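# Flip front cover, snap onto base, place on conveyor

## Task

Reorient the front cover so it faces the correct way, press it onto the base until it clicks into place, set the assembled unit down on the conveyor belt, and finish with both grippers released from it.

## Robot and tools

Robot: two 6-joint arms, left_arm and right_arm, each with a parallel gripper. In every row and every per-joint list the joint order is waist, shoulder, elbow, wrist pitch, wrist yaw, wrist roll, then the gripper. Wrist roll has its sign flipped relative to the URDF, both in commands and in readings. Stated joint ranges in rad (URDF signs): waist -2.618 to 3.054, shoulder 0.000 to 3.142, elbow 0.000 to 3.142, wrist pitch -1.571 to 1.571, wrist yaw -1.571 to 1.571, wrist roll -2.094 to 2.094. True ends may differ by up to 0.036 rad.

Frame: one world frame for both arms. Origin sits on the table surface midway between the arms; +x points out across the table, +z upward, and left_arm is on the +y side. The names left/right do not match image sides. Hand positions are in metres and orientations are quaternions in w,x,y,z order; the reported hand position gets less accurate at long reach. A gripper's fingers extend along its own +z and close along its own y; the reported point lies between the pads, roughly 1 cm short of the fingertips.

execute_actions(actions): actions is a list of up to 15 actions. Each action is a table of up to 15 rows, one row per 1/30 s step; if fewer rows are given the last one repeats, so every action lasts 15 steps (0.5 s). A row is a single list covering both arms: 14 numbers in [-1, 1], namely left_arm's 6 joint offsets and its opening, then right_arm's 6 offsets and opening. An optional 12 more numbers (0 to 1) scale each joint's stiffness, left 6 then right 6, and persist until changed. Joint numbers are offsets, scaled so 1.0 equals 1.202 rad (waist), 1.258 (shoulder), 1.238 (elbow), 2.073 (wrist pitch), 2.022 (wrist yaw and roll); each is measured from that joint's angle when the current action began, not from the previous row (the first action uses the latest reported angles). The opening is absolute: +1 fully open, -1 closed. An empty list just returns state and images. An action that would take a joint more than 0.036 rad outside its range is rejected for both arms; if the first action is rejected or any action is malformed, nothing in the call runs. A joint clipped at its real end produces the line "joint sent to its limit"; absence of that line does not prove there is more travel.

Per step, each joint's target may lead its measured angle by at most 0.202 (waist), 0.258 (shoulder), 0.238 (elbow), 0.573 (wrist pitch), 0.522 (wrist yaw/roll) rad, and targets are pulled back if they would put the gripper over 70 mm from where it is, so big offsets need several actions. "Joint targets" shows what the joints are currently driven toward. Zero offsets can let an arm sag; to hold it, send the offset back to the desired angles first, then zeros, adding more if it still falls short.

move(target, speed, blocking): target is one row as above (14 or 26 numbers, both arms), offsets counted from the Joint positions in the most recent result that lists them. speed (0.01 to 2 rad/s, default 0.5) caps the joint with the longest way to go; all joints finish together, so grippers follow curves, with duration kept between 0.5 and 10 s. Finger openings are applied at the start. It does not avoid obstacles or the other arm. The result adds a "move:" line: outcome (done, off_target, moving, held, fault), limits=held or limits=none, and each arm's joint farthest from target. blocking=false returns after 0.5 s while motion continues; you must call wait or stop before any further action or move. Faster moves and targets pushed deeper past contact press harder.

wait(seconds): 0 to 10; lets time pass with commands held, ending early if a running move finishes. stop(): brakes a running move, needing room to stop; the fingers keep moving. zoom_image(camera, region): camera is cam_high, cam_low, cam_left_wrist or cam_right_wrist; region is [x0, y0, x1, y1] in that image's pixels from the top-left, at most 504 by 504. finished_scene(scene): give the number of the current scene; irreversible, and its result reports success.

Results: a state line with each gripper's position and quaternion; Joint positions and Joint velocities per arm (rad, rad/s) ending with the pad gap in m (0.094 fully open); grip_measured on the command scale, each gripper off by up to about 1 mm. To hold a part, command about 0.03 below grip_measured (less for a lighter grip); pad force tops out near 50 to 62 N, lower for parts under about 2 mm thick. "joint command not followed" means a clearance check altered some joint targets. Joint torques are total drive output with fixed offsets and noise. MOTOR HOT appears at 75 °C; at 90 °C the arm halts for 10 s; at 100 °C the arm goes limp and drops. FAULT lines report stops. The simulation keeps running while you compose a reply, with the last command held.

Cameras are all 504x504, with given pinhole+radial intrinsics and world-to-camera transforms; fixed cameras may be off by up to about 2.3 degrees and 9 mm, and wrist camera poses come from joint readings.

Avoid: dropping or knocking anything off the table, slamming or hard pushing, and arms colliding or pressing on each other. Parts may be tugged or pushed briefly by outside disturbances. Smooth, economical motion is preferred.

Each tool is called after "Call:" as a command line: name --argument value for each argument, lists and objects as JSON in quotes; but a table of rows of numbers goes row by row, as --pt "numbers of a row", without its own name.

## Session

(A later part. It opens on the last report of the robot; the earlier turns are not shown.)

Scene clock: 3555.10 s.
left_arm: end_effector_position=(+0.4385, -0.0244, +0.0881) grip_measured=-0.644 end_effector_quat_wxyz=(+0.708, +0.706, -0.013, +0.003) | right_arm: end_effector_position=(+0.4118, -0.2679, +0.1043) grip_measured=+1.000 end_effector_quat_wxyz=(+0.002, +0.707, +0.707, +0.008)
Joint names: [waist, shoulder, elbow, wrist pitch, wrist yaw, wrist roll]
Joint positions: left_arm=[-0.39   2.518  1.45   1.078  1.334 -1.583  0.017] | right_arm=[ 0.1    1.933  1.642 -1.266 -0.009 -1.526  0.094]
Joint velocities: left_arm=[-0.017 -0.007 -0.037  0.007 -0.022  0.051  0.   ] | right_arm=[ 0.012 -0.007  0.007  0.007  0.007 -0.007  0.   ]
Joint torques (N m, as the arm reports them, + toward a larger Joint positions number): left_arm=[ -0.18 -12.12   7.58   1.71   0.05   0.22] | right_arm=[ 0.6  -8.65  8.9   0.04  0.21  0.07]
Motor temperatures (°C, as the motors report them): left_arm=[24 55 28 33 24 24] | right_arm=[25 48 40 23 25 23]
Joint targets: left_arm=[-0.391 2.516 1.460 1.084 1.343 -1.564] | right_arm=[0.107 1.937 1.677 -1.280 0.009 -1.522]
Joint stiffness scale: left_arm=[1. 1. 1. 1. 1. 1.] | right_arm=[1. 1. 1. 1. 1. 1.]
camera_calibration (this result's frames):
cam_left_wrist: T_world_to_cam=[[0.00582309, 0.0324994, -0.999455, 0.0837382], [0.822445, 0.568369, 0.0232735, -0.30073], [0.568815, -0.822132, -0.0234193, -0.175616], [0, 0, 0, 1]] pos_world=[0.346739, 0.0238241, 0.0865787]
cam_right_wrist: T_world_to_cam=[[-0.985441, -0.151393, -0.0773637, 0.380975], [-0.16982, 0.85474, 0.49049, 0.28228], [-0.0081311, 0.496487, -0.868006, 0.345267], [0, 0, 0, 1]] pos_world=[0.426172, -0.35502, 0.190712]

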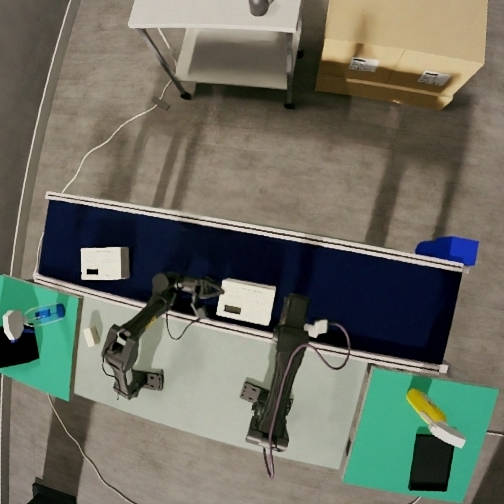

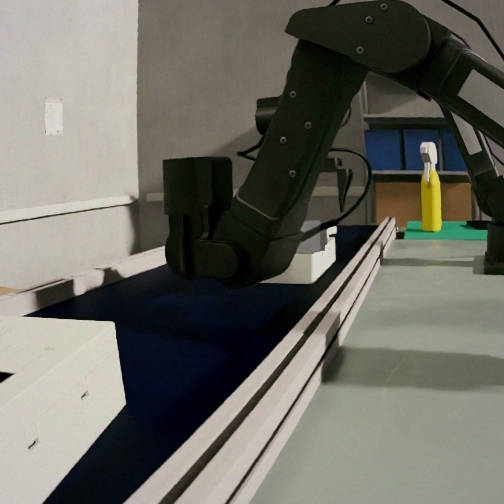

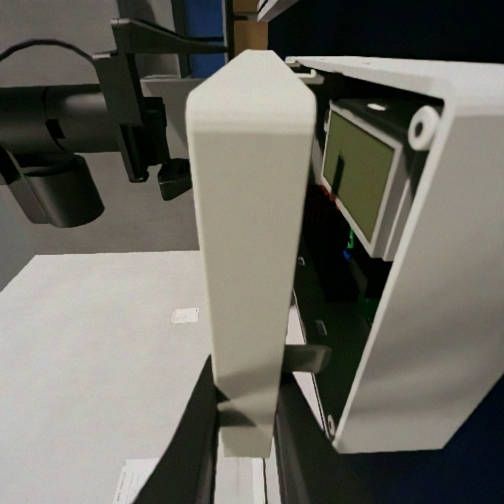

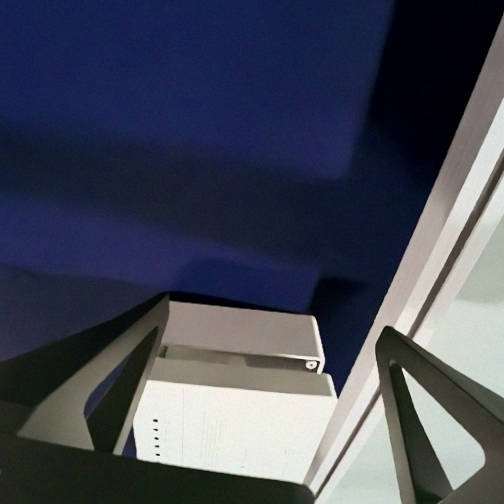

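Call:
zoom_image --camera "cam_left_wrist" --region '[270, 45, 380, 105]'

Call:
zoom_image --camera "cam_left_wrist" --region '[200, 330, 400, 480]'

Call:
zoom_image --camera "cam_right_wrist" --region '[200, 310, 350, 430]'

Region (270, 45, 380, 105) of cam_left_wrist's 504x504 image, scaled by 4.582, with more detail than that image has; it fills the top 275 rows of this view, and the rest is white.

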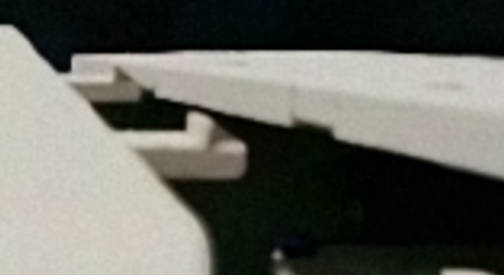

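Region (200, 330, 400, 480) of cam_left_wrist's 504x504 image, scaled by 2.520, with more detail than that image has; it fills the top 378 rows of this view, and the rest is white.

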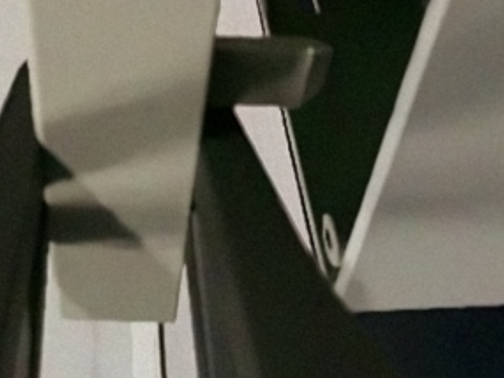

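Region (200, 310, 350, 430) of cam_right_wrist's 504x504 image, scaled by 3.360, with more detail than that image has; it fills the top 403 rows of this view, and the rest is white.

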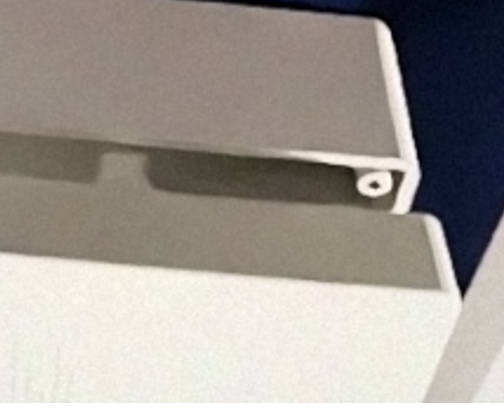

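Call:
execute_actions --actions '[[[-0.0008,-0.0016,0.008,0.0029,0.002,0.0094,-0.672,0.0058,0.0032,0.0283,-0.0068,0.0089,0.002,1.0],[-0.0008,-0.0016,0.008,0.0029,-0.001,0.0094,-0.672,0.0058,0.0032,0.0283,-0.0068,0.0089,0.002,1.0],[-0.0008,-0.0016,0.008,0.0029,-0.004,0.0094,-0.672,0.0058,0.0032,0.0283,-0.0068,0.0089,0.002,1.0],[-0.0008,-0.0016,0.008,0.0029,-0.006,0.0094,-0.672,0.0058,0.0032,0.0283,-0.0068,0.0089,0.002,1.0],[-0.0008,-0.0016,0.008,0.0029,-0.0079,0.0094,-0.672,0.0058,0.0032,0.0283,-0.0068,0.0089,0.002,1.0]]]'

Call:
zoom_image --camera "cam_left_wrist" --region '[270, 45, 380, 105]'

Scene clock: 3581.93 s.
left_arm: end_effector_position=(+0.4393, -0.0244, +0.0881) grip_measured=-0.644 end_effector_quat_wxyz=(+0.708, +0.706, -0.011, +0.004) | right_arm: end_effector_position=(+0.4118, -0.2679, +0.1043) grip_measured=+1.000 end_effector_quat_wxyz=(+0.002, +0.707, +0.707, +0.008)
Joint names: [waist, shoulder, elbow, wrist pitch, wrist yaw, wrist roll]
Joint positions: left_arm=[-0.39   2.518  1.45   1.078  1.33  -1.583  0.017] | right_arm=[ 0.1    1.933  1.642 -1.266 -0.009 -1.526  0.094]
Joint velocities: left_arm=[-0.002 -0.007  0.002 -0.066 -0.081  0.022  0.   ] | right_arm=[ 0.007 -0.012 -0.017  0.051 -0.022  0.022  0.   ]
Joint torques (N m, as the arm reports them, + toward a larger Joint positions number): left_arm=[ -0.08 -12.22   7.52   1.69  -0.12   0.23] | right_arm=[ 0.6  -8.65  8.9   0.04  0.21  0.06]
Motor temperatures (°C, as the motors report them): left_arm=[24 55 28 33 24 24] | right_arm=[25 48 40 23 25 23]
Joint targets: left_arm=[-0.391 2.516 1.460 1.084 1.318 -1.564] | right_arm=[0.107 1.937 1.677 -1.280 0.009 -1.522]
Joint stiffness scale: left_arm=[1. 1. 1. 1. 1. 1.] | right_arm=[1. 1. 1. 1. 1. 1.]
camera_calibration (this result's frames):
cam_left_wrist: T_world_to_cam=[[0.00567634, 0.032483, -0.999456, 0.0838056], [0.820053, 0.571816, 0.0232418, -0.300202], [0.57226, -0.819739, -0.0233919, -0.177506], [0, 0, 0, 1]] pos_world=[0.347285, 0.0234292, 0.086585]
cam_right_wrist: T_world_to_cam=[[-0.985441, -0.151393, -0.0773637, 0.380975], [-0.16982, 0.85474, 0.49049, 0.28228], [-0.0081311, 0.496487, -0.868006, 0.345267], [0, 0, 0, 1]] pos_world=[0.426172, -0.35502, 0.190712]

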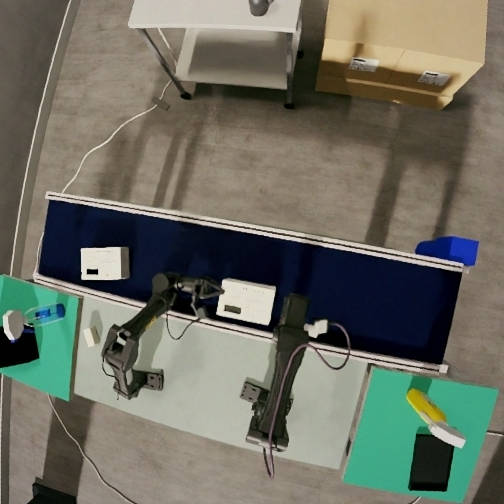

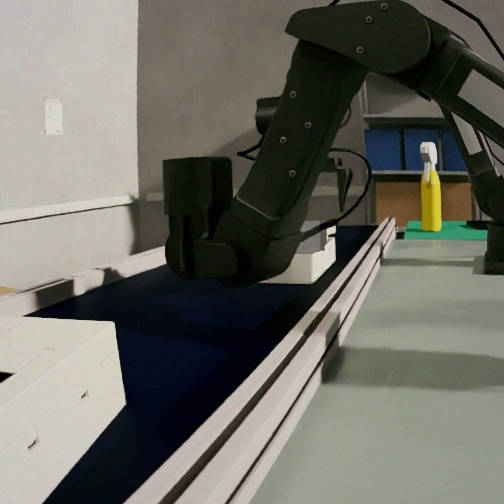

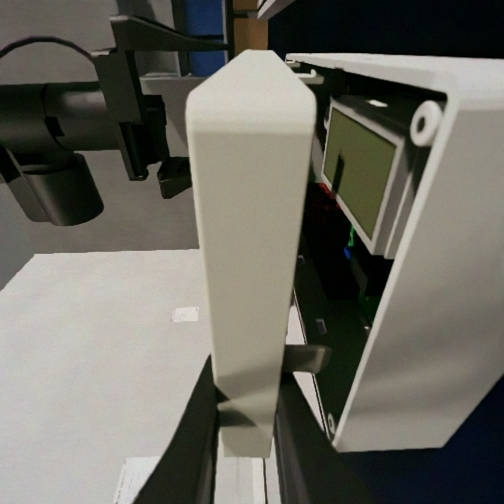

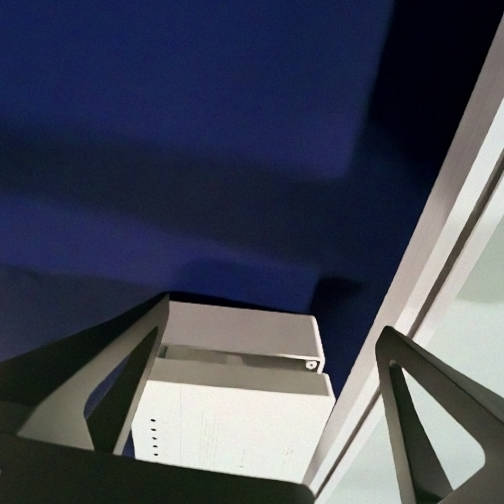

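Region (270, 45, 380, 105) of cam_left_wrist's 504x504 image, scaled by 4.582, with more detail than that image has; it fills the top 275 rows of this view, and the rest is white.

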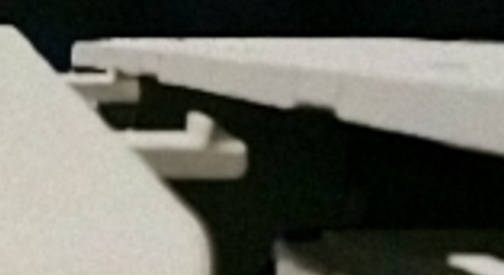

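Call:
execute_actions --actions '[[[-0.0008,0.0127,0.008,0.004,-0.0059,0.0094,-0.672,0.0058,0.0032,0.0283,-0.0068,0.0089,0.002,1.0],[-0.0008,0.0127,0.008,0.005,-0.0059,0.0094,-0.672,0.0058,0.0032,0.0283,-0.0068,0.0089,0.002,1.0],[-0.0008,0.0127,0.008,0.006,-0.0059,0.0094,-0.672,0.0058,0.0032,0.0283,-0.0068,0.0089,0.002,1.0],[-0.0008,0.0127,0.008,0.007,-0.0059,0.0094,-0.672,0.0058,0.0032,0.0283,-0.0068,0.0089,0.002,1.0],[-0.0008,0.0064,0.008,0.0082,-0.0059,0.0094,-0.672,0.0058,0.0032,0.0283,-0.0068,0.0089,0.002,1.0]]]'

Call:
zoom_image --camera "cam_left_wrist" --region '[270, 45, 380, 105]'

Scene clock: 3599.17 s.
left_arm: end_effector_position=(+0.4397, -0.0244, +0.0833) grip_measured=-0.644 end_effector_quat_wxyz=(+0.708, +0.706, -0.008, +0.004) | right_arm: end_effector_position=(+0.4118, -0.2679, +0.1043) grip_measured=+1.000 end_effector_quat_wxyz=(+0.002, +0.707, +0.707, +0.008)
Joint names: [waist, shoulder, elbow, wrist pitch, wrist yaw, wrist roll]
Joint positions: left_arm=[-0.39   2.53   1.45   1.086  1.325 -1.582  0.017] | right_arm=[ 0.1    1.933  1.642 -1.266 -0.009 -1.526  0.094]
Joint velocities: left_arm=[-0.012 -0.002 -0.007 -0.051 -0.066  0.007 -0.   ] | right_arm=[-0.007  0.012  0.017 -0.022 -0.007 -0.066  0.   ]
Joint torques (N m, as the arm reports them, + toward a larger Joint positions number): left_arm=[ -0.04 -12.39   7.6    1.73  -0.1    0.19] | right_arm=[ 0.6  -8.65  8.9   0.04  0.21  0.06]
Motor temperatures (°C, as the motors report them): left_arm=[24 55 28 33 24 24] | right_arm=[25 48 40 23 25 23]
Joint targets: left_arm=[-0.391 2.527 1.460 1.095 1.318 -1.564] | right_arm=[0.107 1.937 1.677 -1.280 0.009 -1.522]
Joint stiffness scale: left_arm=[1. 1. 1. 1. 1. 1.] | right_arm=[1. 1. 1. 1. 1. 1.]
camera_calibration (this result's frames):
cam_left_wrist: T_world_to_cam=[[0.00179944, 0.0332267, -0.999446, 0.0807815], [0.817509, 0.575547, 0.020606, -0.299077], [0.575913, -0.817094, -0.0261275, -0.179111], [0, 0, 0, 1]] pos_world=[0.347505, 0.023098, 0.0822198]
cam_right_wrist: T_world_to_cam=[[-0.985441, -0.151393, -0.0773637, 0.380975], [-0.16982, 0.85474, 0.49049, 0.28228], [-0.0081311, 0.496487, -0.868006, 0.345267], [0, 0, 0, 1]] pos_world=[0.426172, -0.35502, 0.190712]

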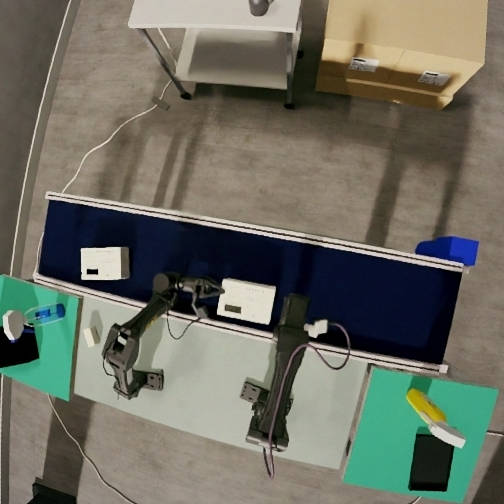

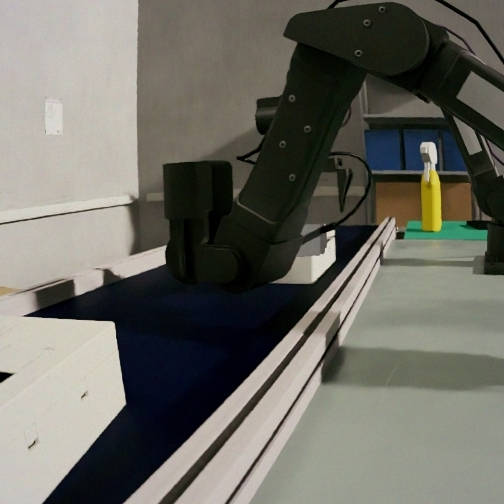

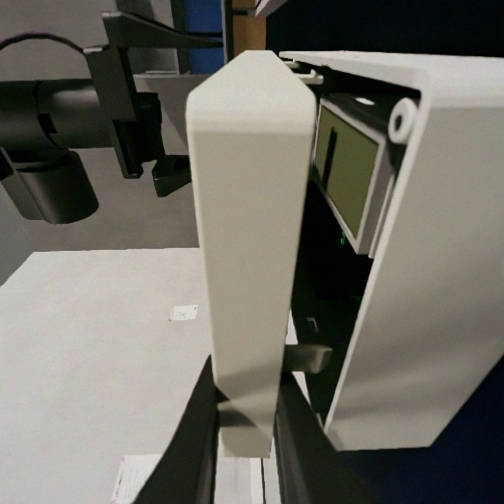

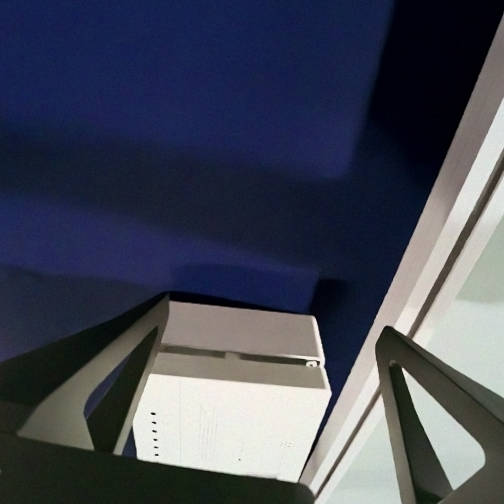

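Region (270, 45, 380, 105) of cam_left_wrist's 504x504 image, scaled by 4.582, with more detail than that image has; it fills the top 275 rows of this view, and the rest is white.

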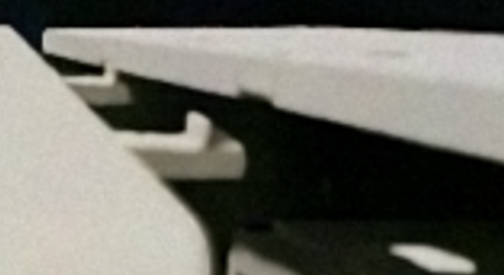

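Call:
zoom_image --camera "cam_left_wrist" --region '[275, 45, 335, 90]'

Call:
zoom_image --camera "cam_right_wrist" --region '[200, 310, 350, 430]'

Region (275, 45, 335, 90) of cam_left_wrist's 504x504 image, scaled by 8.400, with more detail than that image has; it fills the top 378 rows of this view, and the rest is white.

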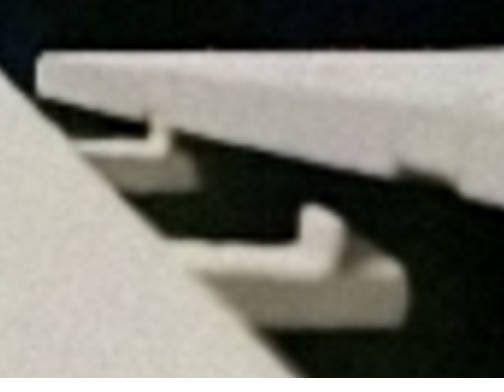

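Region (200, 310, 350, 430) of cam_right_wrist's 504x504 image, scaled by 3.360, with more detail than that image has; it fills the top 403 rows of this view, and the rest is white.

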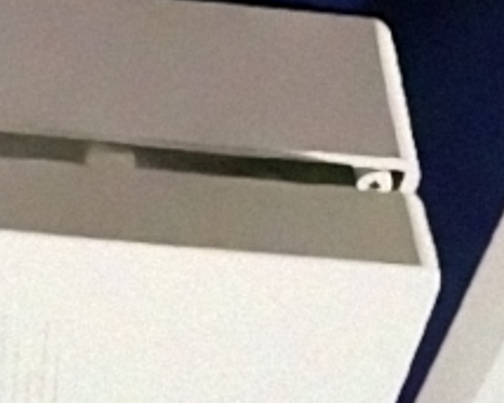

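Call:
execute_actions --actions '[[[-0.0008,-0.0024,0.008,0.0043,0.0,0.0089,-0.672,0.0058,0.0032,0.0283,-0.0068,0.0089,0.002,1.0],[-0.0008,-0.0024,0.008,0.0043,0.003,0.0089,-0.672,0.0058,0.0032,0.0283,-0.0068,0.0089,0.002,1.0],[-0.0008,-0.0024,0.008,0.0043,0.005,0.0089,-0.672,0.0058,0.0032,0.0283,-0.0068,0.0089,0.002,1.0],[-0.0008,-0.0024,0.008,0.0043,0.007,0.0089,-0.672,0.0058,0.0032,0.0283,-0.0068,0.0089,0.002,1.0],[-0.0008,-0.0024,0.008,0.0043,0.008,0.0089,-0.672,0.0058,0.0032,0.0283,-0.0068,0.0089,0.002,1.0],[-0.0008,-0.0024,0.008,0.0043,0.008,0.0089,-0.672,0.0058,0.0032,0.0283,-0.0068,0.0089,0.002,1.0],[-0.0008,-0.0024,0.008,0.0043,0.008,0.0089,-0.672,0.0058,0.0032,0.0283,-0.0068,0.0089,0.002,1.0],[-0.0008,-0.0024,0.008,0.0043,0.008,0.0089,-0.672,0.0058,0.0032,0.0283,-0.0068,0.0089,0.002,1.0],[-0.0008,-0.0024,0.008,0.0043,0.008,0.0089,-0.672,0.0058,0.0032,0.0283,-0.0068,0.0089,0.002,1.0],[-0.0008,-0.0024,0.008,0.0043,0.008,0.0089,-0.672,0.0058,0.0032,0.0283,-0.0068,0.0089,0.002,1.0],[-0.0008,-0.0024,0.008,0.0043,0.005,0.0089,-0.672,0.0058,0.0032,0.0283,-0.0068,0.0089,0.002,1.0]]]'

Call:
zoom_image --camera "cam_left_wrist" --region '[275, 45, 335, 90]'

Call:
zoom_image --camera "cam_right_wrist" --region '[200, 310, 350, 430]'

Scene clock: 3653.00 s.
left_arm: end_effector_position=(+0.4397, -0.0244, +0.0834) grip_measured=-0.644 end_effector_quat_wxyz=(+0.708, +0.706, -0.009, +0.005) | right_arm: end_effector_position=(+0.4118, -0.2679, +0.1043) grip_measured=+1.000 end_effector_quat_wxyz=(+0.002, +0.707, +0.707, +0.008)
Joint names: [waist, shoulder, elbow, wrist pitch, wrist yaw, wrist roll]
Joint positions: left_arm=[-0.39   2.53   1.45   1.087  1.325 -1.582  0.017] | right_arm=[ 0.1    1.933  1.642 -1.266 -0.009 -1.526  0.094]
Joint velocities: left_arm=[-0.012  0.017 -0.017 -0.007  0.051 -0.007 -0.   ] | right_arm=[ 0.027 -0.002 -0.012 -0.007 -0.022 -0.051  0.   ]
Joint torques (N m, as the arm reports them, + toward a larger Joint positions number): left_arm=[ -0.12 -12.28   7.55   1.75   0.06   0.23] | right_arm=[ 0.61 -8.64  8.9   0.04  0.21  0.06]
Motor temperatures (°C, as the motors report them): left_arm=[24 55 28 33 24 24] | right_arm=[25 48 40 23 25 23]
Joint targets: left_arm=[-0.391 2.527 1.460 1.095 1.335 -1.564] | right_arm=[0.107 1.937 1.677 -1.280 0.009 -1.522]
Joint stiffness scale: left_arm=[1. 1. 1. 1. 1. 1.] | right_arm=[1. 1. 1. 1. 1. 1.]
camera_calibration (this result's frames):
cam_left_wrist: T_world_to_cam=[[0.00216874, 0.033132, -0.999449, 0.0806604], [0.817502, 0.575549, 0.0208535, -0.299095], [0.575922, -0.817096, -0.0258372, -0.179138], [0, 0, 0, 1]] pos_world=[0.347505, 0.0230979, 0.0822246]
cam_right_wrist: T_world_to_cam=[[-0.985441, -0.151393, -0.0773637, 0.380975], [-0.16982, 0.85474, 0.49049, 0.28228], [-0.0081311, 0.496487, -0.868006, 0.345267], [0, 0, 0, 1]] pos_world=[0.426172, -0.35502, 0.190712]

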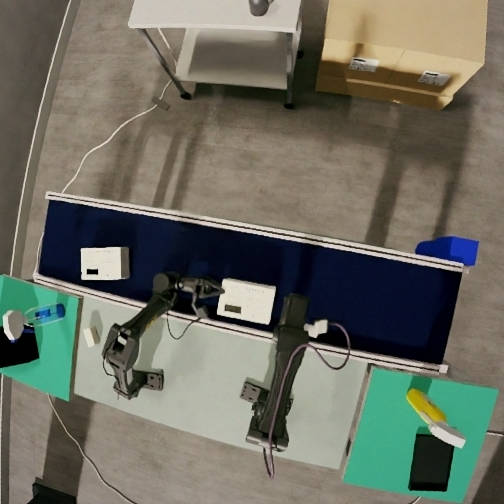

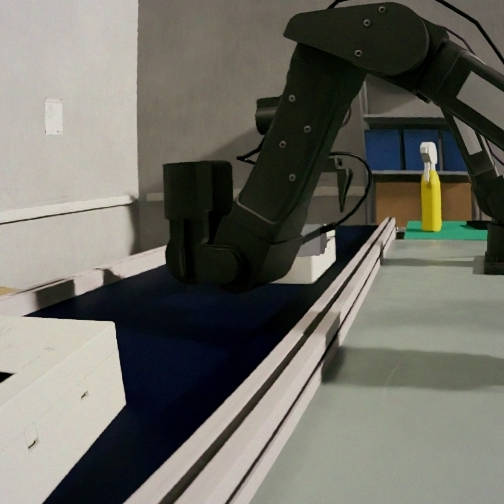

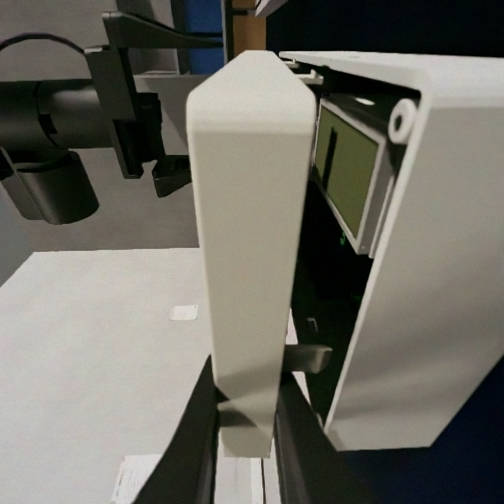

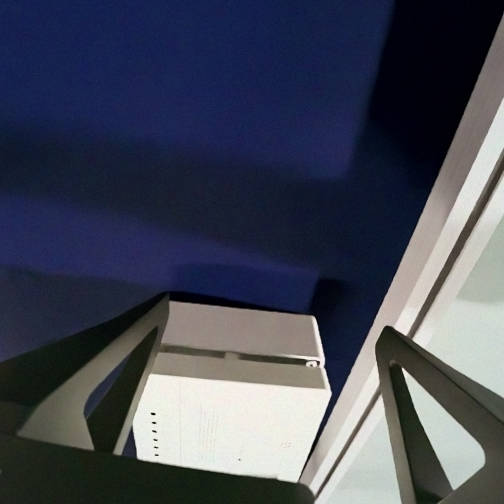

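Region (275, 45, 335, 90) of cam_left_wrist's 504x504 image, scaled by 8.400, with more detail than that image has; it fills the top 378 rows of this view, and the rest is white.

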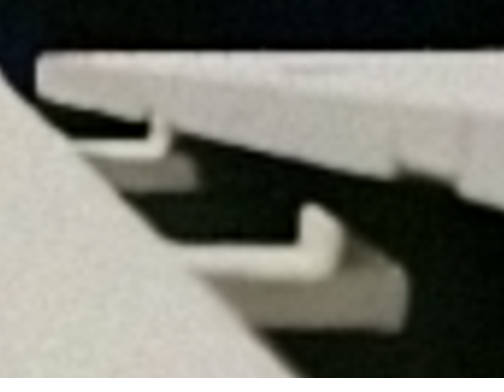

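Region (200, 310, 350, 430) of cam_right_wrist's 504x504 image, scaled by 3.360, with more detail than that image has; it fills the top 403 rows of this view, and the rest is white.

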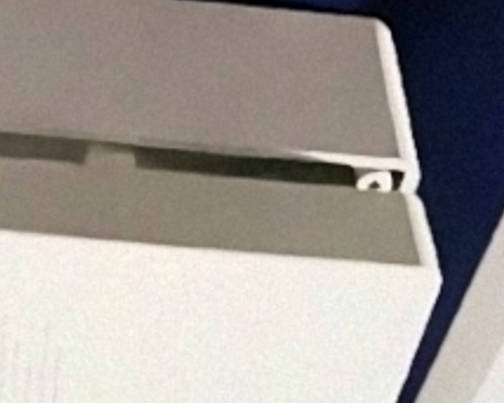

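Call:
execute_actions --actions '[[[-0.0008,0.0103,0.008,0.005,0.003,0.0089,-0.672,0.0058,0.0032,0.0283,-0.0068,0.0089,0.002,1.0],[-0.0008,0.0103,0.008,0.006,0.003,0.0089,-0.672,0.0058,0.0032,0.0283,-0.0068,0.0089,0.002,1.0],[-0.0008,0.0103,0.008,0.007,0.003,0.0089,-0.672,0.0058,0.0032,0.0283,-0.0068,0.0089,0.002,1.0],[-0.0008,0.0103,0.008,0.008,0.003,0.0089,-0.672,0.0058,0.0032,0.0283,-0.0068,0.0089,0.002,1.0],[-0.0008,0.0056,0.008,0.0087,0.003,0.0089,-0.672,0.0058,0.0032,0.0283,-0.0068,0.0089,0.002,1.0]]]'

Call:
zoom_image --camera "cam_left_wrist" --region '[270, 45, 380, 105]'

Scene clock: 3678.73 s.
left_arm: end_effector_position=(+0.4395, -0.0243, +0.0820) grip_measured=-0.644 end_effector_quat_wxyz=(+0.708, +0.706, -0.011, +0.007) | right_arm: end_effector_position=(+0.4117, -0.2679, +0.1043) grip_measured=+1.000 end_effector_quat_wxyz=(+0.002, +0.707, +0.707, +0.008)
Joint names: [waist, shoulder, elbow, wrist pitch, wrist yaw, wrist roll]
Joint positions: left_arm=[-0.39   2.536  1.45   1.1    1.325 -1.582  0.017] | right_arm=[ 0.1    1.933  1.642 -1.266 -0.008 -1.526  0.094]
Joint velocities: left_arm=[ 0.002  0.002 -0.002  0.081  0.095  0.007  0.   ] | right_arm=[-0.017 -0.027  0.002 -0.022  0.007 -0.037  0.   ]
Joint torques (N m, as the arm reports them, + toward a larger Joint positions number): left_arm=[ -0.02 -12.11   7.51   1.7    0.02   0.21] | right_arm=[ 0.6  -8.65  8.9   0.04  0.21  0.07]
Motor temperatures (°C, as the motors report them): left_arm=[24 56 28 33 24 24] | right_arm=[25 48 40 23 25 23]
Joint targets: left_arm=[-0.391 2.537 1.460 1.105 1.331 -1.564] | right_arm=[0.107 1.937 1.677 -1.280 0.010 -1.522]
Joint stiffness scale: left_arm=[1. 1. 1. 1. 1. 1.] | right_arm=[1. 1. 1. 1. 1. 1.]
camera_calibration (this result's frames):
cam_left_wrist: T_world_to_cam=[[0.00955488, 0.0312368, -0.999466, 0.0760361], [0.817329, 0.575593, 0.0258029, -0.299253], [0.576092, -0.81714, -0.020031, -0.179557], [0, 0, 0, 1]] pos_world=[0.347303, 0.0231499, 0.0801204]
cam_right_wrist: T_world_to_cam=[[-0.985444, -0.151418, -0.0772894, 0.380948], [-0.169808, 0.854928, 0.490167, 0.282417], [-0.00814306, 0.496156, -0.868195, 0.345236], [0, 0, 0, 1]] pos_world=[0.42617, -0.355055, 0.190744]

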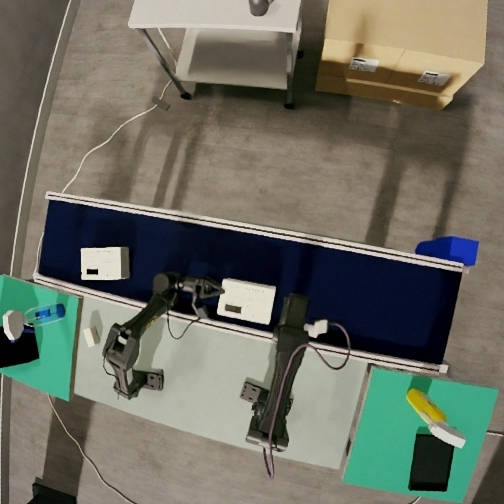

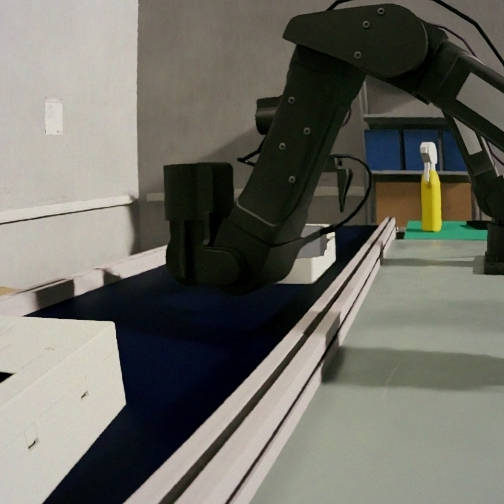

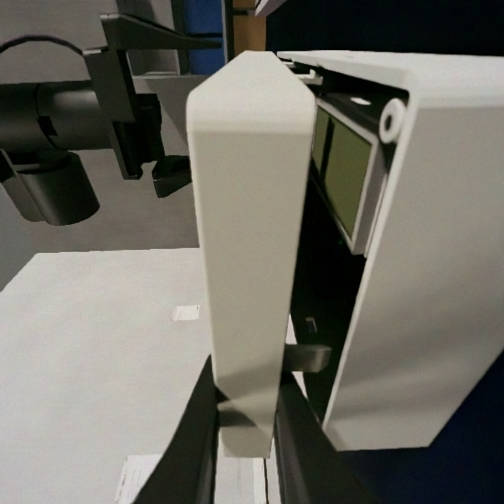

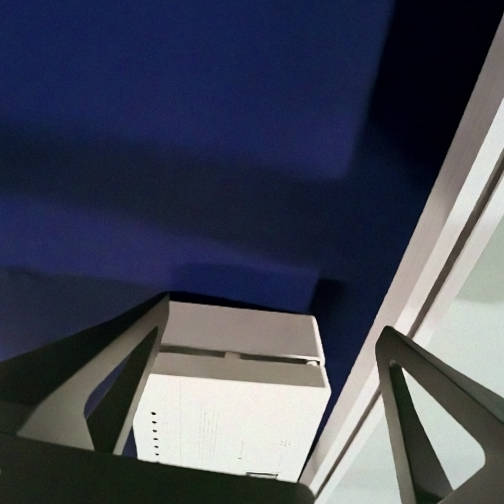

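Region (270, 45, 380, 105) of cam_left_wrist's 504x504 image, scaled by 4.582, with more detail than that image has; it fills the top 275 rows of this view, and the rest is white.

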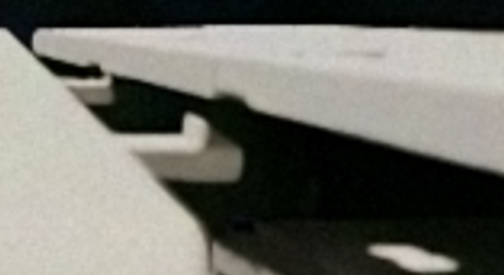

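Call:
execute_actions --actions '[[[-0.0008,0.0127,0.008,0.0035,0.003,0.0089,-0.672,0.0058,0.0032,0.0283,-0.0068,0.0089,0.002,1.0],[-0.0008,0.0127,0.008,0.0045,0.003,0.0089,-0.672,0.0058,0.0032,0.0283,-0.0068,0.0089,0.002,1.0],[-0.0008,0.0127,0.008,0.0055,0.003,0.0089,-0.672,0.0058,0.0032,0.0283,-0.0068,0.0089,0.002,1.0],[-0.0008,0.0127,0.008,0.0062,0.003,0.0089,-0.672,0.0058,0.0032,0.0283,-0.0068,0.0089,0.002,1.0],[-0.0008,0.0072,0.008,0.0068,0.003,0.0089,-0.672,0.0058,0.0032,0.0283,-0.0068,0.0089,0.002,1.0]]]'

Call:
zoom_image --camera "cam_left_wrist" --region '[270, 45, 380, 105]'

Call:
zoom_image --camera "cam_left_wrist" --region '[200, 300, 400, 480]'

Scene clock: 3701.43 s.
left_arm: end_effector_position=(+0.4393, -0.0242, +0.0808) grip_measured=-0.644 end_effector_quat_wxyz=(+0.709, +0.705, -0.014, +0.010) | right_arm: end_effector_position=(+0.4117, -0.2679, +0.1043) grip_measured=+1.000 end_effector_quat_wxyz=(+0.002, +0.707, +0.707, +0.008)
Joint names: [waist, shoulder, elbow, wrist pitch, wrist yaw, wrist roll]
Joint positions: left_arm=[-0.39   2.541  1.45   1.114  1.325 -1.582  0.017] | right_arm=[ 0.1    1.933  1.642 -1.266 -0.008 -1.526  0.094]
Joint velocities: left_arm=[-0.002  0.017 -0.012 -0.007 -0.022  0.051 -0.001] | right_arm=[-0.007 -0.002 -0.012 -0.037 -0.007  0.037  0.   ]
Joint torques (N m, as the arm reports them, + toward a larger Joint positions number): left_arm=[ -0.03 -11.99   7.51   1.63  -0.01   0.21] | right_arm=[ 0.6  -8.64  8.9   0.05  0.21  0.07]
Motor temperatures (°C, as the motors report them): left_arm=[24 55 28 33 24 24] | right_arm=[25 47 40 23 25 23]
Joint targets: left_arm=[-0.391 2.544 1.460 1.114 1.331 -1.564] | right_arm=[0.107 1.937 1.677 -1.280 0.010 -1.522]
Joint stiffness scale: left_arm=[1. 1. 1. 1. 1. 1.] | right_arm=[1. 1. 1. 1. 1. 1.]
camera_calibration (this result's frames):
cam_left_wrist: T_world_to_cam=[[0.0176795, 0.0291521, -0.999419, 0.0711689], [0.817097, 0.575652, 0.0312455, -0.299401], [0.576229, -0.817175, -0.0136428, -0.179975], [0, 0, 0, 1]] pos_world=[0.347088, 0.0232051, 0.0780271]
cam_right_wrist: T_world_to_cam=[[-0.985444, -0.151418, -0.0772894, 0.380948], [-0.169808, 0.854928, 0.490167, 0.282417], [-0.00814306, 0.496156, -0.868195, 0.345236], [0, 0, 0, 1]] pos_world=[0.42617, -0.355055, 0.190744]

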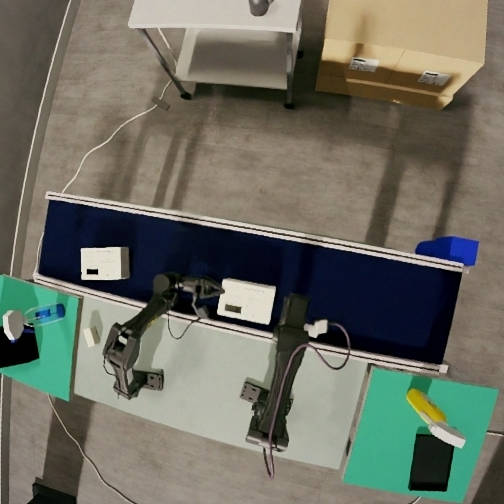

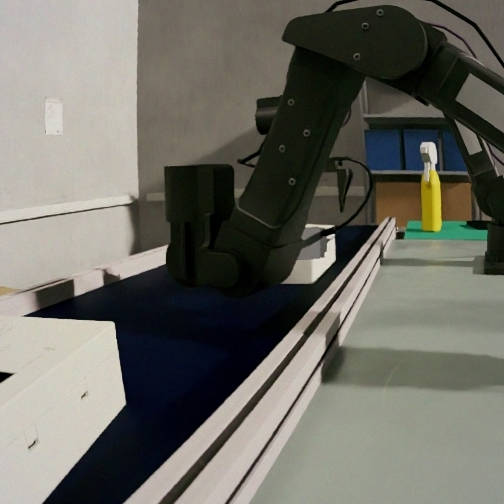

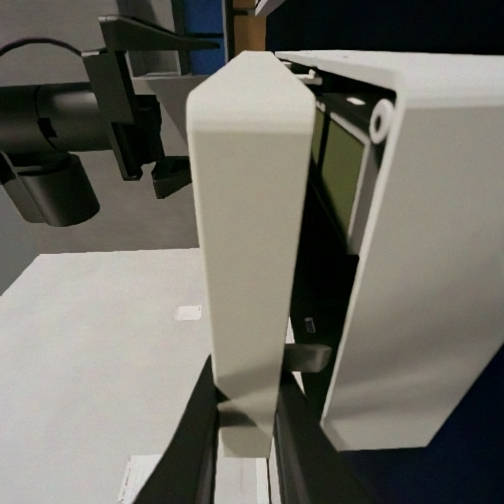

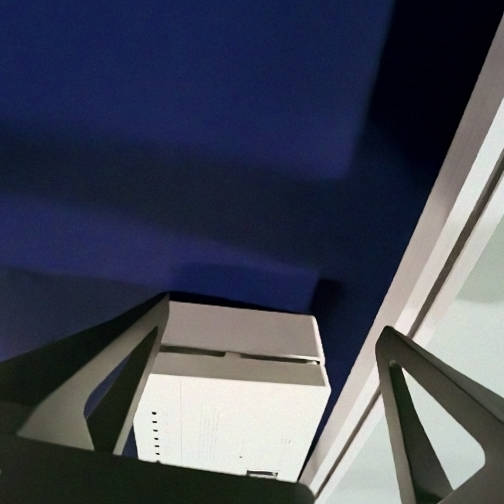

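Region (270, 45, 380, 105) of cam_left_wrist's 504x504 image, scaled by 4.582, with more detail than that image has; it fills the top 275 rows of this view, and the rest is white.

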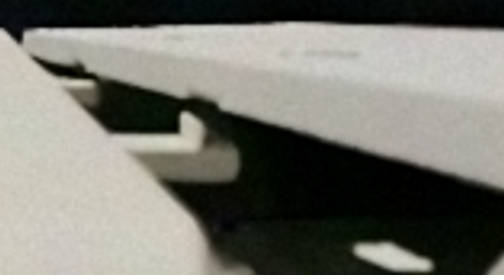

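Region (200, 300, 400, 480) of cam_left_wrist's 504x504 image, scaled by 2.520, with more detail than that image has; it fills the top 454 rows of this view, and the rest is white.

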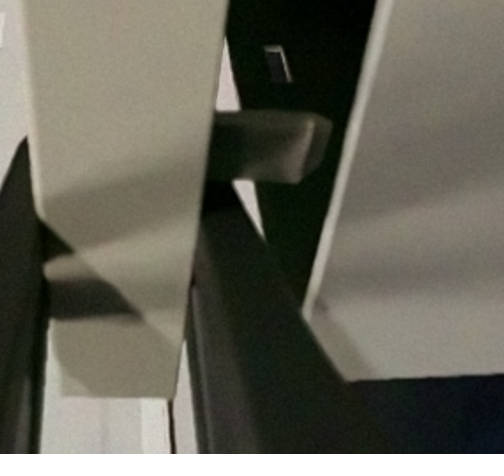

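Call:
execute_actions --actions '[[[-0.0008,0.0127,0.008,0.002,0.003,0.0089,-0.672,0.0058,0.0032,0.0283,-0.0068,0.0089,0.002,1.0],[-0.0008,0.0127,0.008,0.002,0.003,0.0089,-0.672,0.0058,0.0032,0.0283,-0.0068,0.0089,0.002,1.0],[-0.0008,0.0127,0.008,0.002,0.003,0.0089,-0.672,0.0058,0.0032,0.0283,-0.0068,0.0089,0.002,1.0],[-0.0008,0.0127,0.008,0.002,0.003,0.0089,-0.672,0.0058,0.0032,0.0283,-0.0068,0.0089,0.002,1.0],[-0.0008,0.0127,0.008,0.002,0.003,0.0089,-0.672,0.0058,0.0032,0.0283,-0.0068,0.0089,0.002,1.0],[-0.0008,0.008,0.008,0.002,0.003,0.0089,-0.672,0.0058,0.0032,0.0283,-0.0068,0.0089,0.002,1.0]]]'

Call:
zoom_image --camera "cam_left_wrist" --region '[270, 45, 380, 105]'

Call:
zoom_image --camera "cam_left_wrist" --region '[200, 300, 400, 480]'

Scene clock: 3715.13 s.
left_arm: end_effector_position=(+0.4390, -0.0242, +0.0796) grip_measured=-0.644 end_effector_quat_wxyz=(+0.710, +0.704, -0.016, +0.012) | right_arm: end_effector_position=(+0.4117, -0.2679, +0.1043) grip_measured=+1.000 end_effector_quat_wxyz=(+0.002, +0.707, +0.707, +0.008)
Joint names: [waist, shoulder, elbow, wrist pitch, wrist yaw, wrist roll]
Joint positions: left_arm=[-0.39   2.546  1.45   1.125  1.325 -1.582  0.017] | right_arm=[ 0.1    1.933  1.642 -1.266 -0.008 -1.526  0.094]
Joint velocities: left_arm=[-0.007 -0.012  0.017 -0.037  0.11  -0.081  0.001] | right_arm=[0.012 0.002 0.027 0.007 0.022 0.037 0.   ]
Joint torques (N m, as the arm reports them, + toward a larger Joint positions number): left_arm=[ -0.11 -11.8    7.44   1.59   0.01   0.22] | right_arm=[ 0.6  -8.65  8.9   0.04  0.21  0.07]
Motor temperatures (°C, as the motors report them): left_arm=[24 55 28 33 24 24] | right_arm=[25 47 41 23 25 23]
Joint targets: left_arm=[-0.391 2.551 1.460 1.118 1.331 -1.564] | right_arm=[0.107 1.937 1.677 -1.280 0.010 -1.522]
Joint stiffness scale: left_arm=[1. 1. 1. 1. 1. 1.] | right_arm=[1. 1. 1. 1. 1. 1.]
camera_calibration (this result's frames):
cam_left_wrist: T_world_to_cam=[[0.023588, 0.027636, -0.99934, 0.0673238], [0.816901, 0.575703, 0.0352024, -0.299446], [0.576295, -0.817192, -0.00899623, -0.180222], [0, 0, 0, 1]] pos_world=[0.346891, 0.0232557, 0.0761992]
cam_right_wrist: T_world_to_cam=[[-0.985444, -0.151418, -0.0772894, 0.380948], [-0.169808, 0.854928, 0.490167, 0.282417], [-0.00814306, 0.496156, -0.868195, 0.345236], [0, 0, 0, 1]] pos_world=[0.42617, -0.355055, 0.190744]

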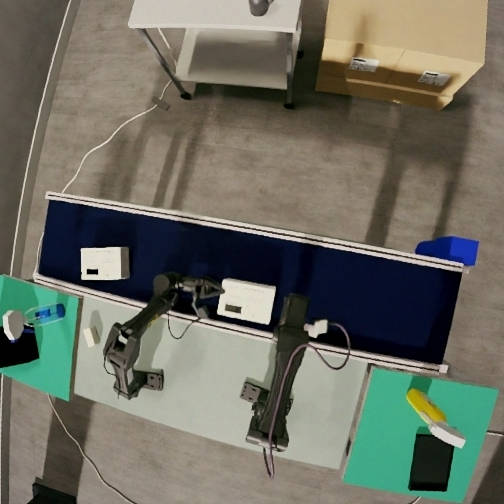

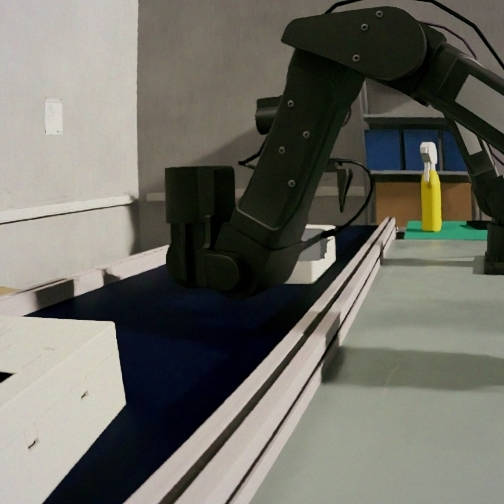

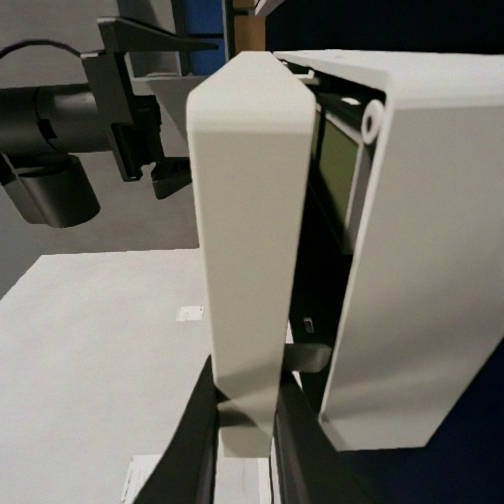

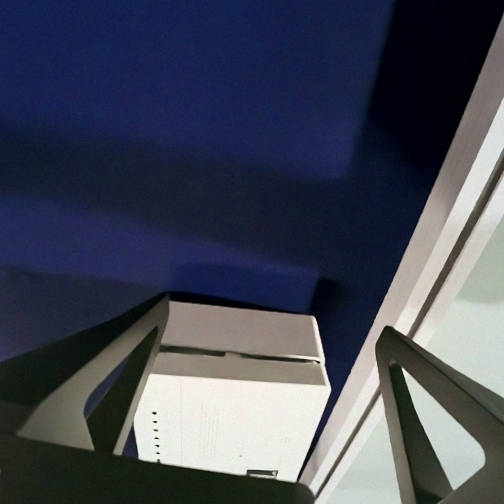

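Region (270, 45, 380, 105) of cam_left_wrist's 504x504 image, scaled by 4.582, with more detail than that image has; it fills the top 275 rows of this view, and the rest is white.

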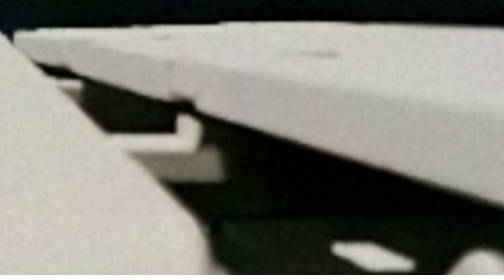

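Region (200, 300, 400, 480) of cam_left_wrist's 504x504 image, scaled by 2.520, with more detail than that image has; it fills the top 454 rows of this view, and the rest is white.

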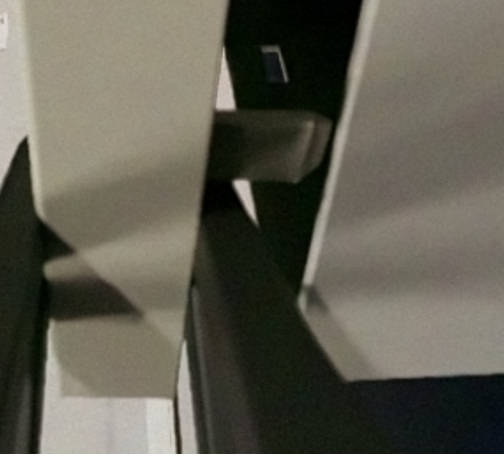

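Call:
execute_actions --actions '[[[-0.0008,0.002,0.008,-0.002,0.003,0.0089,-0.63,0.0058,0.0032,0.0283,-0.0068,0.0089,0.002,1.0],[-0.0008,0.002,0.008,-0.002,0.003,0.0089,-0.615,0.0058,0.0032,0.0283,-0.0068,0.0089,0.002,1.0],[-0.0008,0.002,0.008,-0.002,0.003,0.0089,-0.6,0.0058,0.0032,0.0283,-0.0068,0.0089,0.002,1.0],[-0.0008,0.002,0.008,-0.002,0.003,0.0089,-0.585,0.0058,0.0032,0.0283,-0.0068,0.0089,0.002,1.0],[-0.0008,0.002,0.008,-0.002,0.003,0.0089,-0.57,0.0058,0.0032,0.0283,-0.0068,0.0089,0.002,1.0],[-0.0008,0.002,0.008,-0.002,0.003,0.0089,-0.555,0.0058,0.0032,0.0283,-0.0068,0.0089,0.002,1.0],[-0.0008,0.002,0.008,-0.002,0.003,0.0089,-0.54,0.0058,0.0032,0.0283,-0.0068,0.0089,0.002,1.0]]]'

Call:
zoom_image --camera "cam_left_wrist" --region '[270, 45, 380, 105]'

Call:
zoom_image --camera "cam_left_wrist" --region '[170, 280, 400, 480]'

Scene clock: 3732.53 s.
left_arm: end_effector_position=(+0.4390, -0.0242, +0.0796) grip_measured=-0.541 end_effector_quat_wxyz=(+0.710, +0.704, -0.016, +0.012) | right_arm: end_effector_position=(+0.4117, -0.2679, +0.1043) grip_measured=+1.000 end_effector_quat_wxyz=(+0.002, +0.707, +0.707, +0.008)
Joint names: [waist, shoulder, elbow, wrist pitch, wrist yaw, wrist roll]
Joint positions: left_arm=[-0.39   2.546  1.45   1.126  1.325 -1.582  0.022] | right_arm=[ 0.1    1.933  1.642 -1.266 -0.008 -1.526  0.094]
Joint velocities: left_arm=[-0.017  0.007  0.007  0.022 -0.022  0.066 -0.   ] | right_arm=[ 0.007 -0.007  0.017  0.037  0.022 -0.022  0.   ]
Joint torques (N m, as the arm reports them, + toward a larger Joint positions number): left_arm=[ -0.12 -11.93   7.48   1.61   0.     0.21] | right_arm=[ 0.59 -8.65  8.9   0.04  0.21  0.06]
Motor temperatures (°C, as the motors report them): left_arm=[24 55 28 33 24 24] | right_arm=[25 47 41 23 25 23]
Joint targets: left_arm=[-0.391 2.549 1.460 1.121 1.331 -1.564] | right_arm=[0.107 1.937 1.677 -1.280 0.010 -1.522]
Joint stiffness scale: left_arm=[1. 1. 1. 1. 1. 1.] | right_arm=[1. 1. 1. 1. 1. 1.]
camera_calibration (this result's frames):
cam_left_wrist: T_world_to_cam=[[0.0231949, 0.0275455, -0.999351, 0.0675384], [0.816918, 0.575701, 0.034829, -0.299424], [0.576287, -0.817196, -0.00914908, -0.180205], [0, 0, 0, 1]] pos_world=[0.346888, 0.0232562, 0.0762746]
cam_right_wrist: T_world_to_cam=[[-0.985444, -0.151418, -0.0772894, 0.380948], [-0.169808, 0.854928, 0.490167, 0.282417], [-0.00814306, 0.496156, -0.868195, 0.345236], [0, 0, 0, 1]] pos_world=[0.42617, -0.355055, 0.190744]

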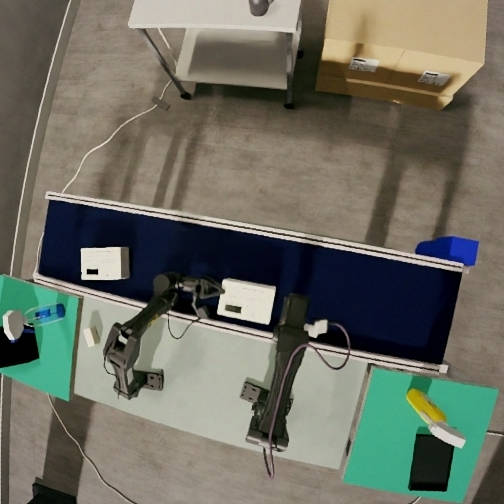

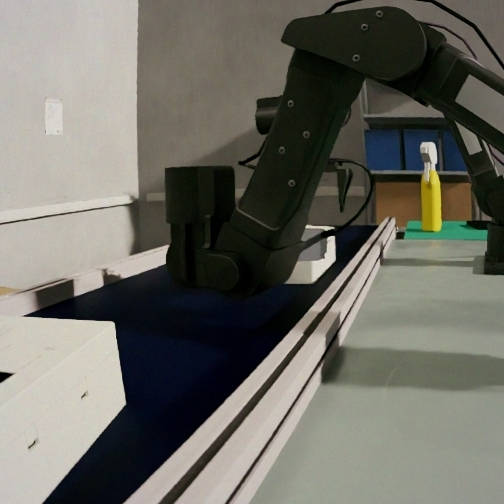

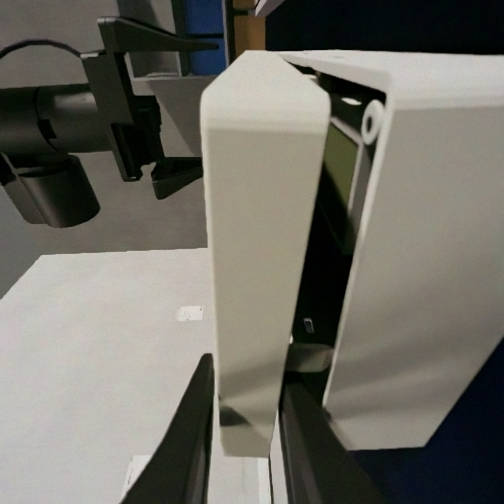

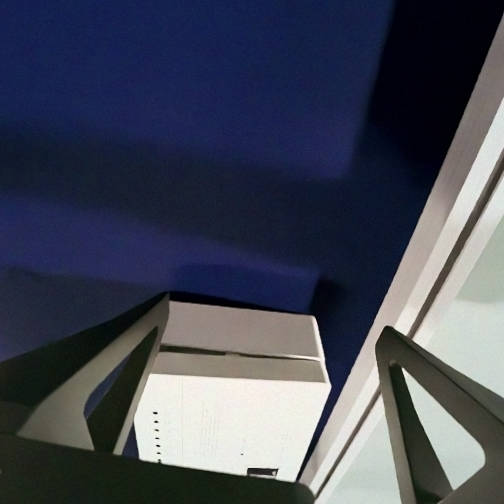

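Region (270, 45, 380, 105) of cam_left_wrist's 504x504 image, scaled by 4.582, with more detail than that image has; it fills the top 275 rows of this view, and the rest is white.

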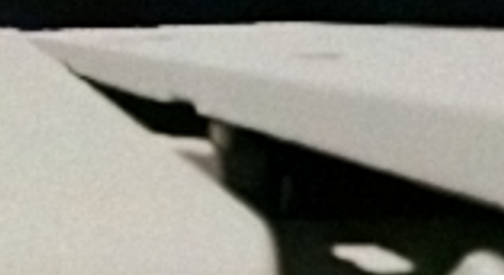

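Region (170, 280, 400, 480) of cam_left_wrist's 504x504 image, scaled by 2.191, with more detail than that image has; it fills the top 438 rows of this view, and the rest is white.

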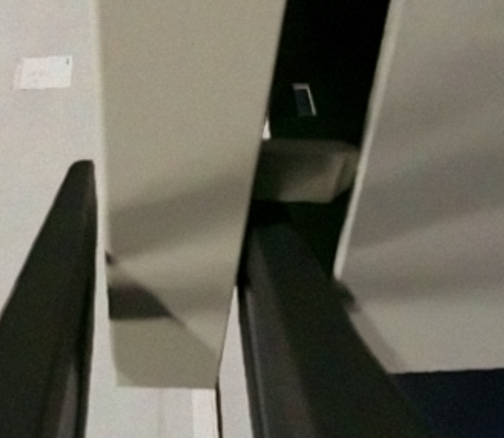

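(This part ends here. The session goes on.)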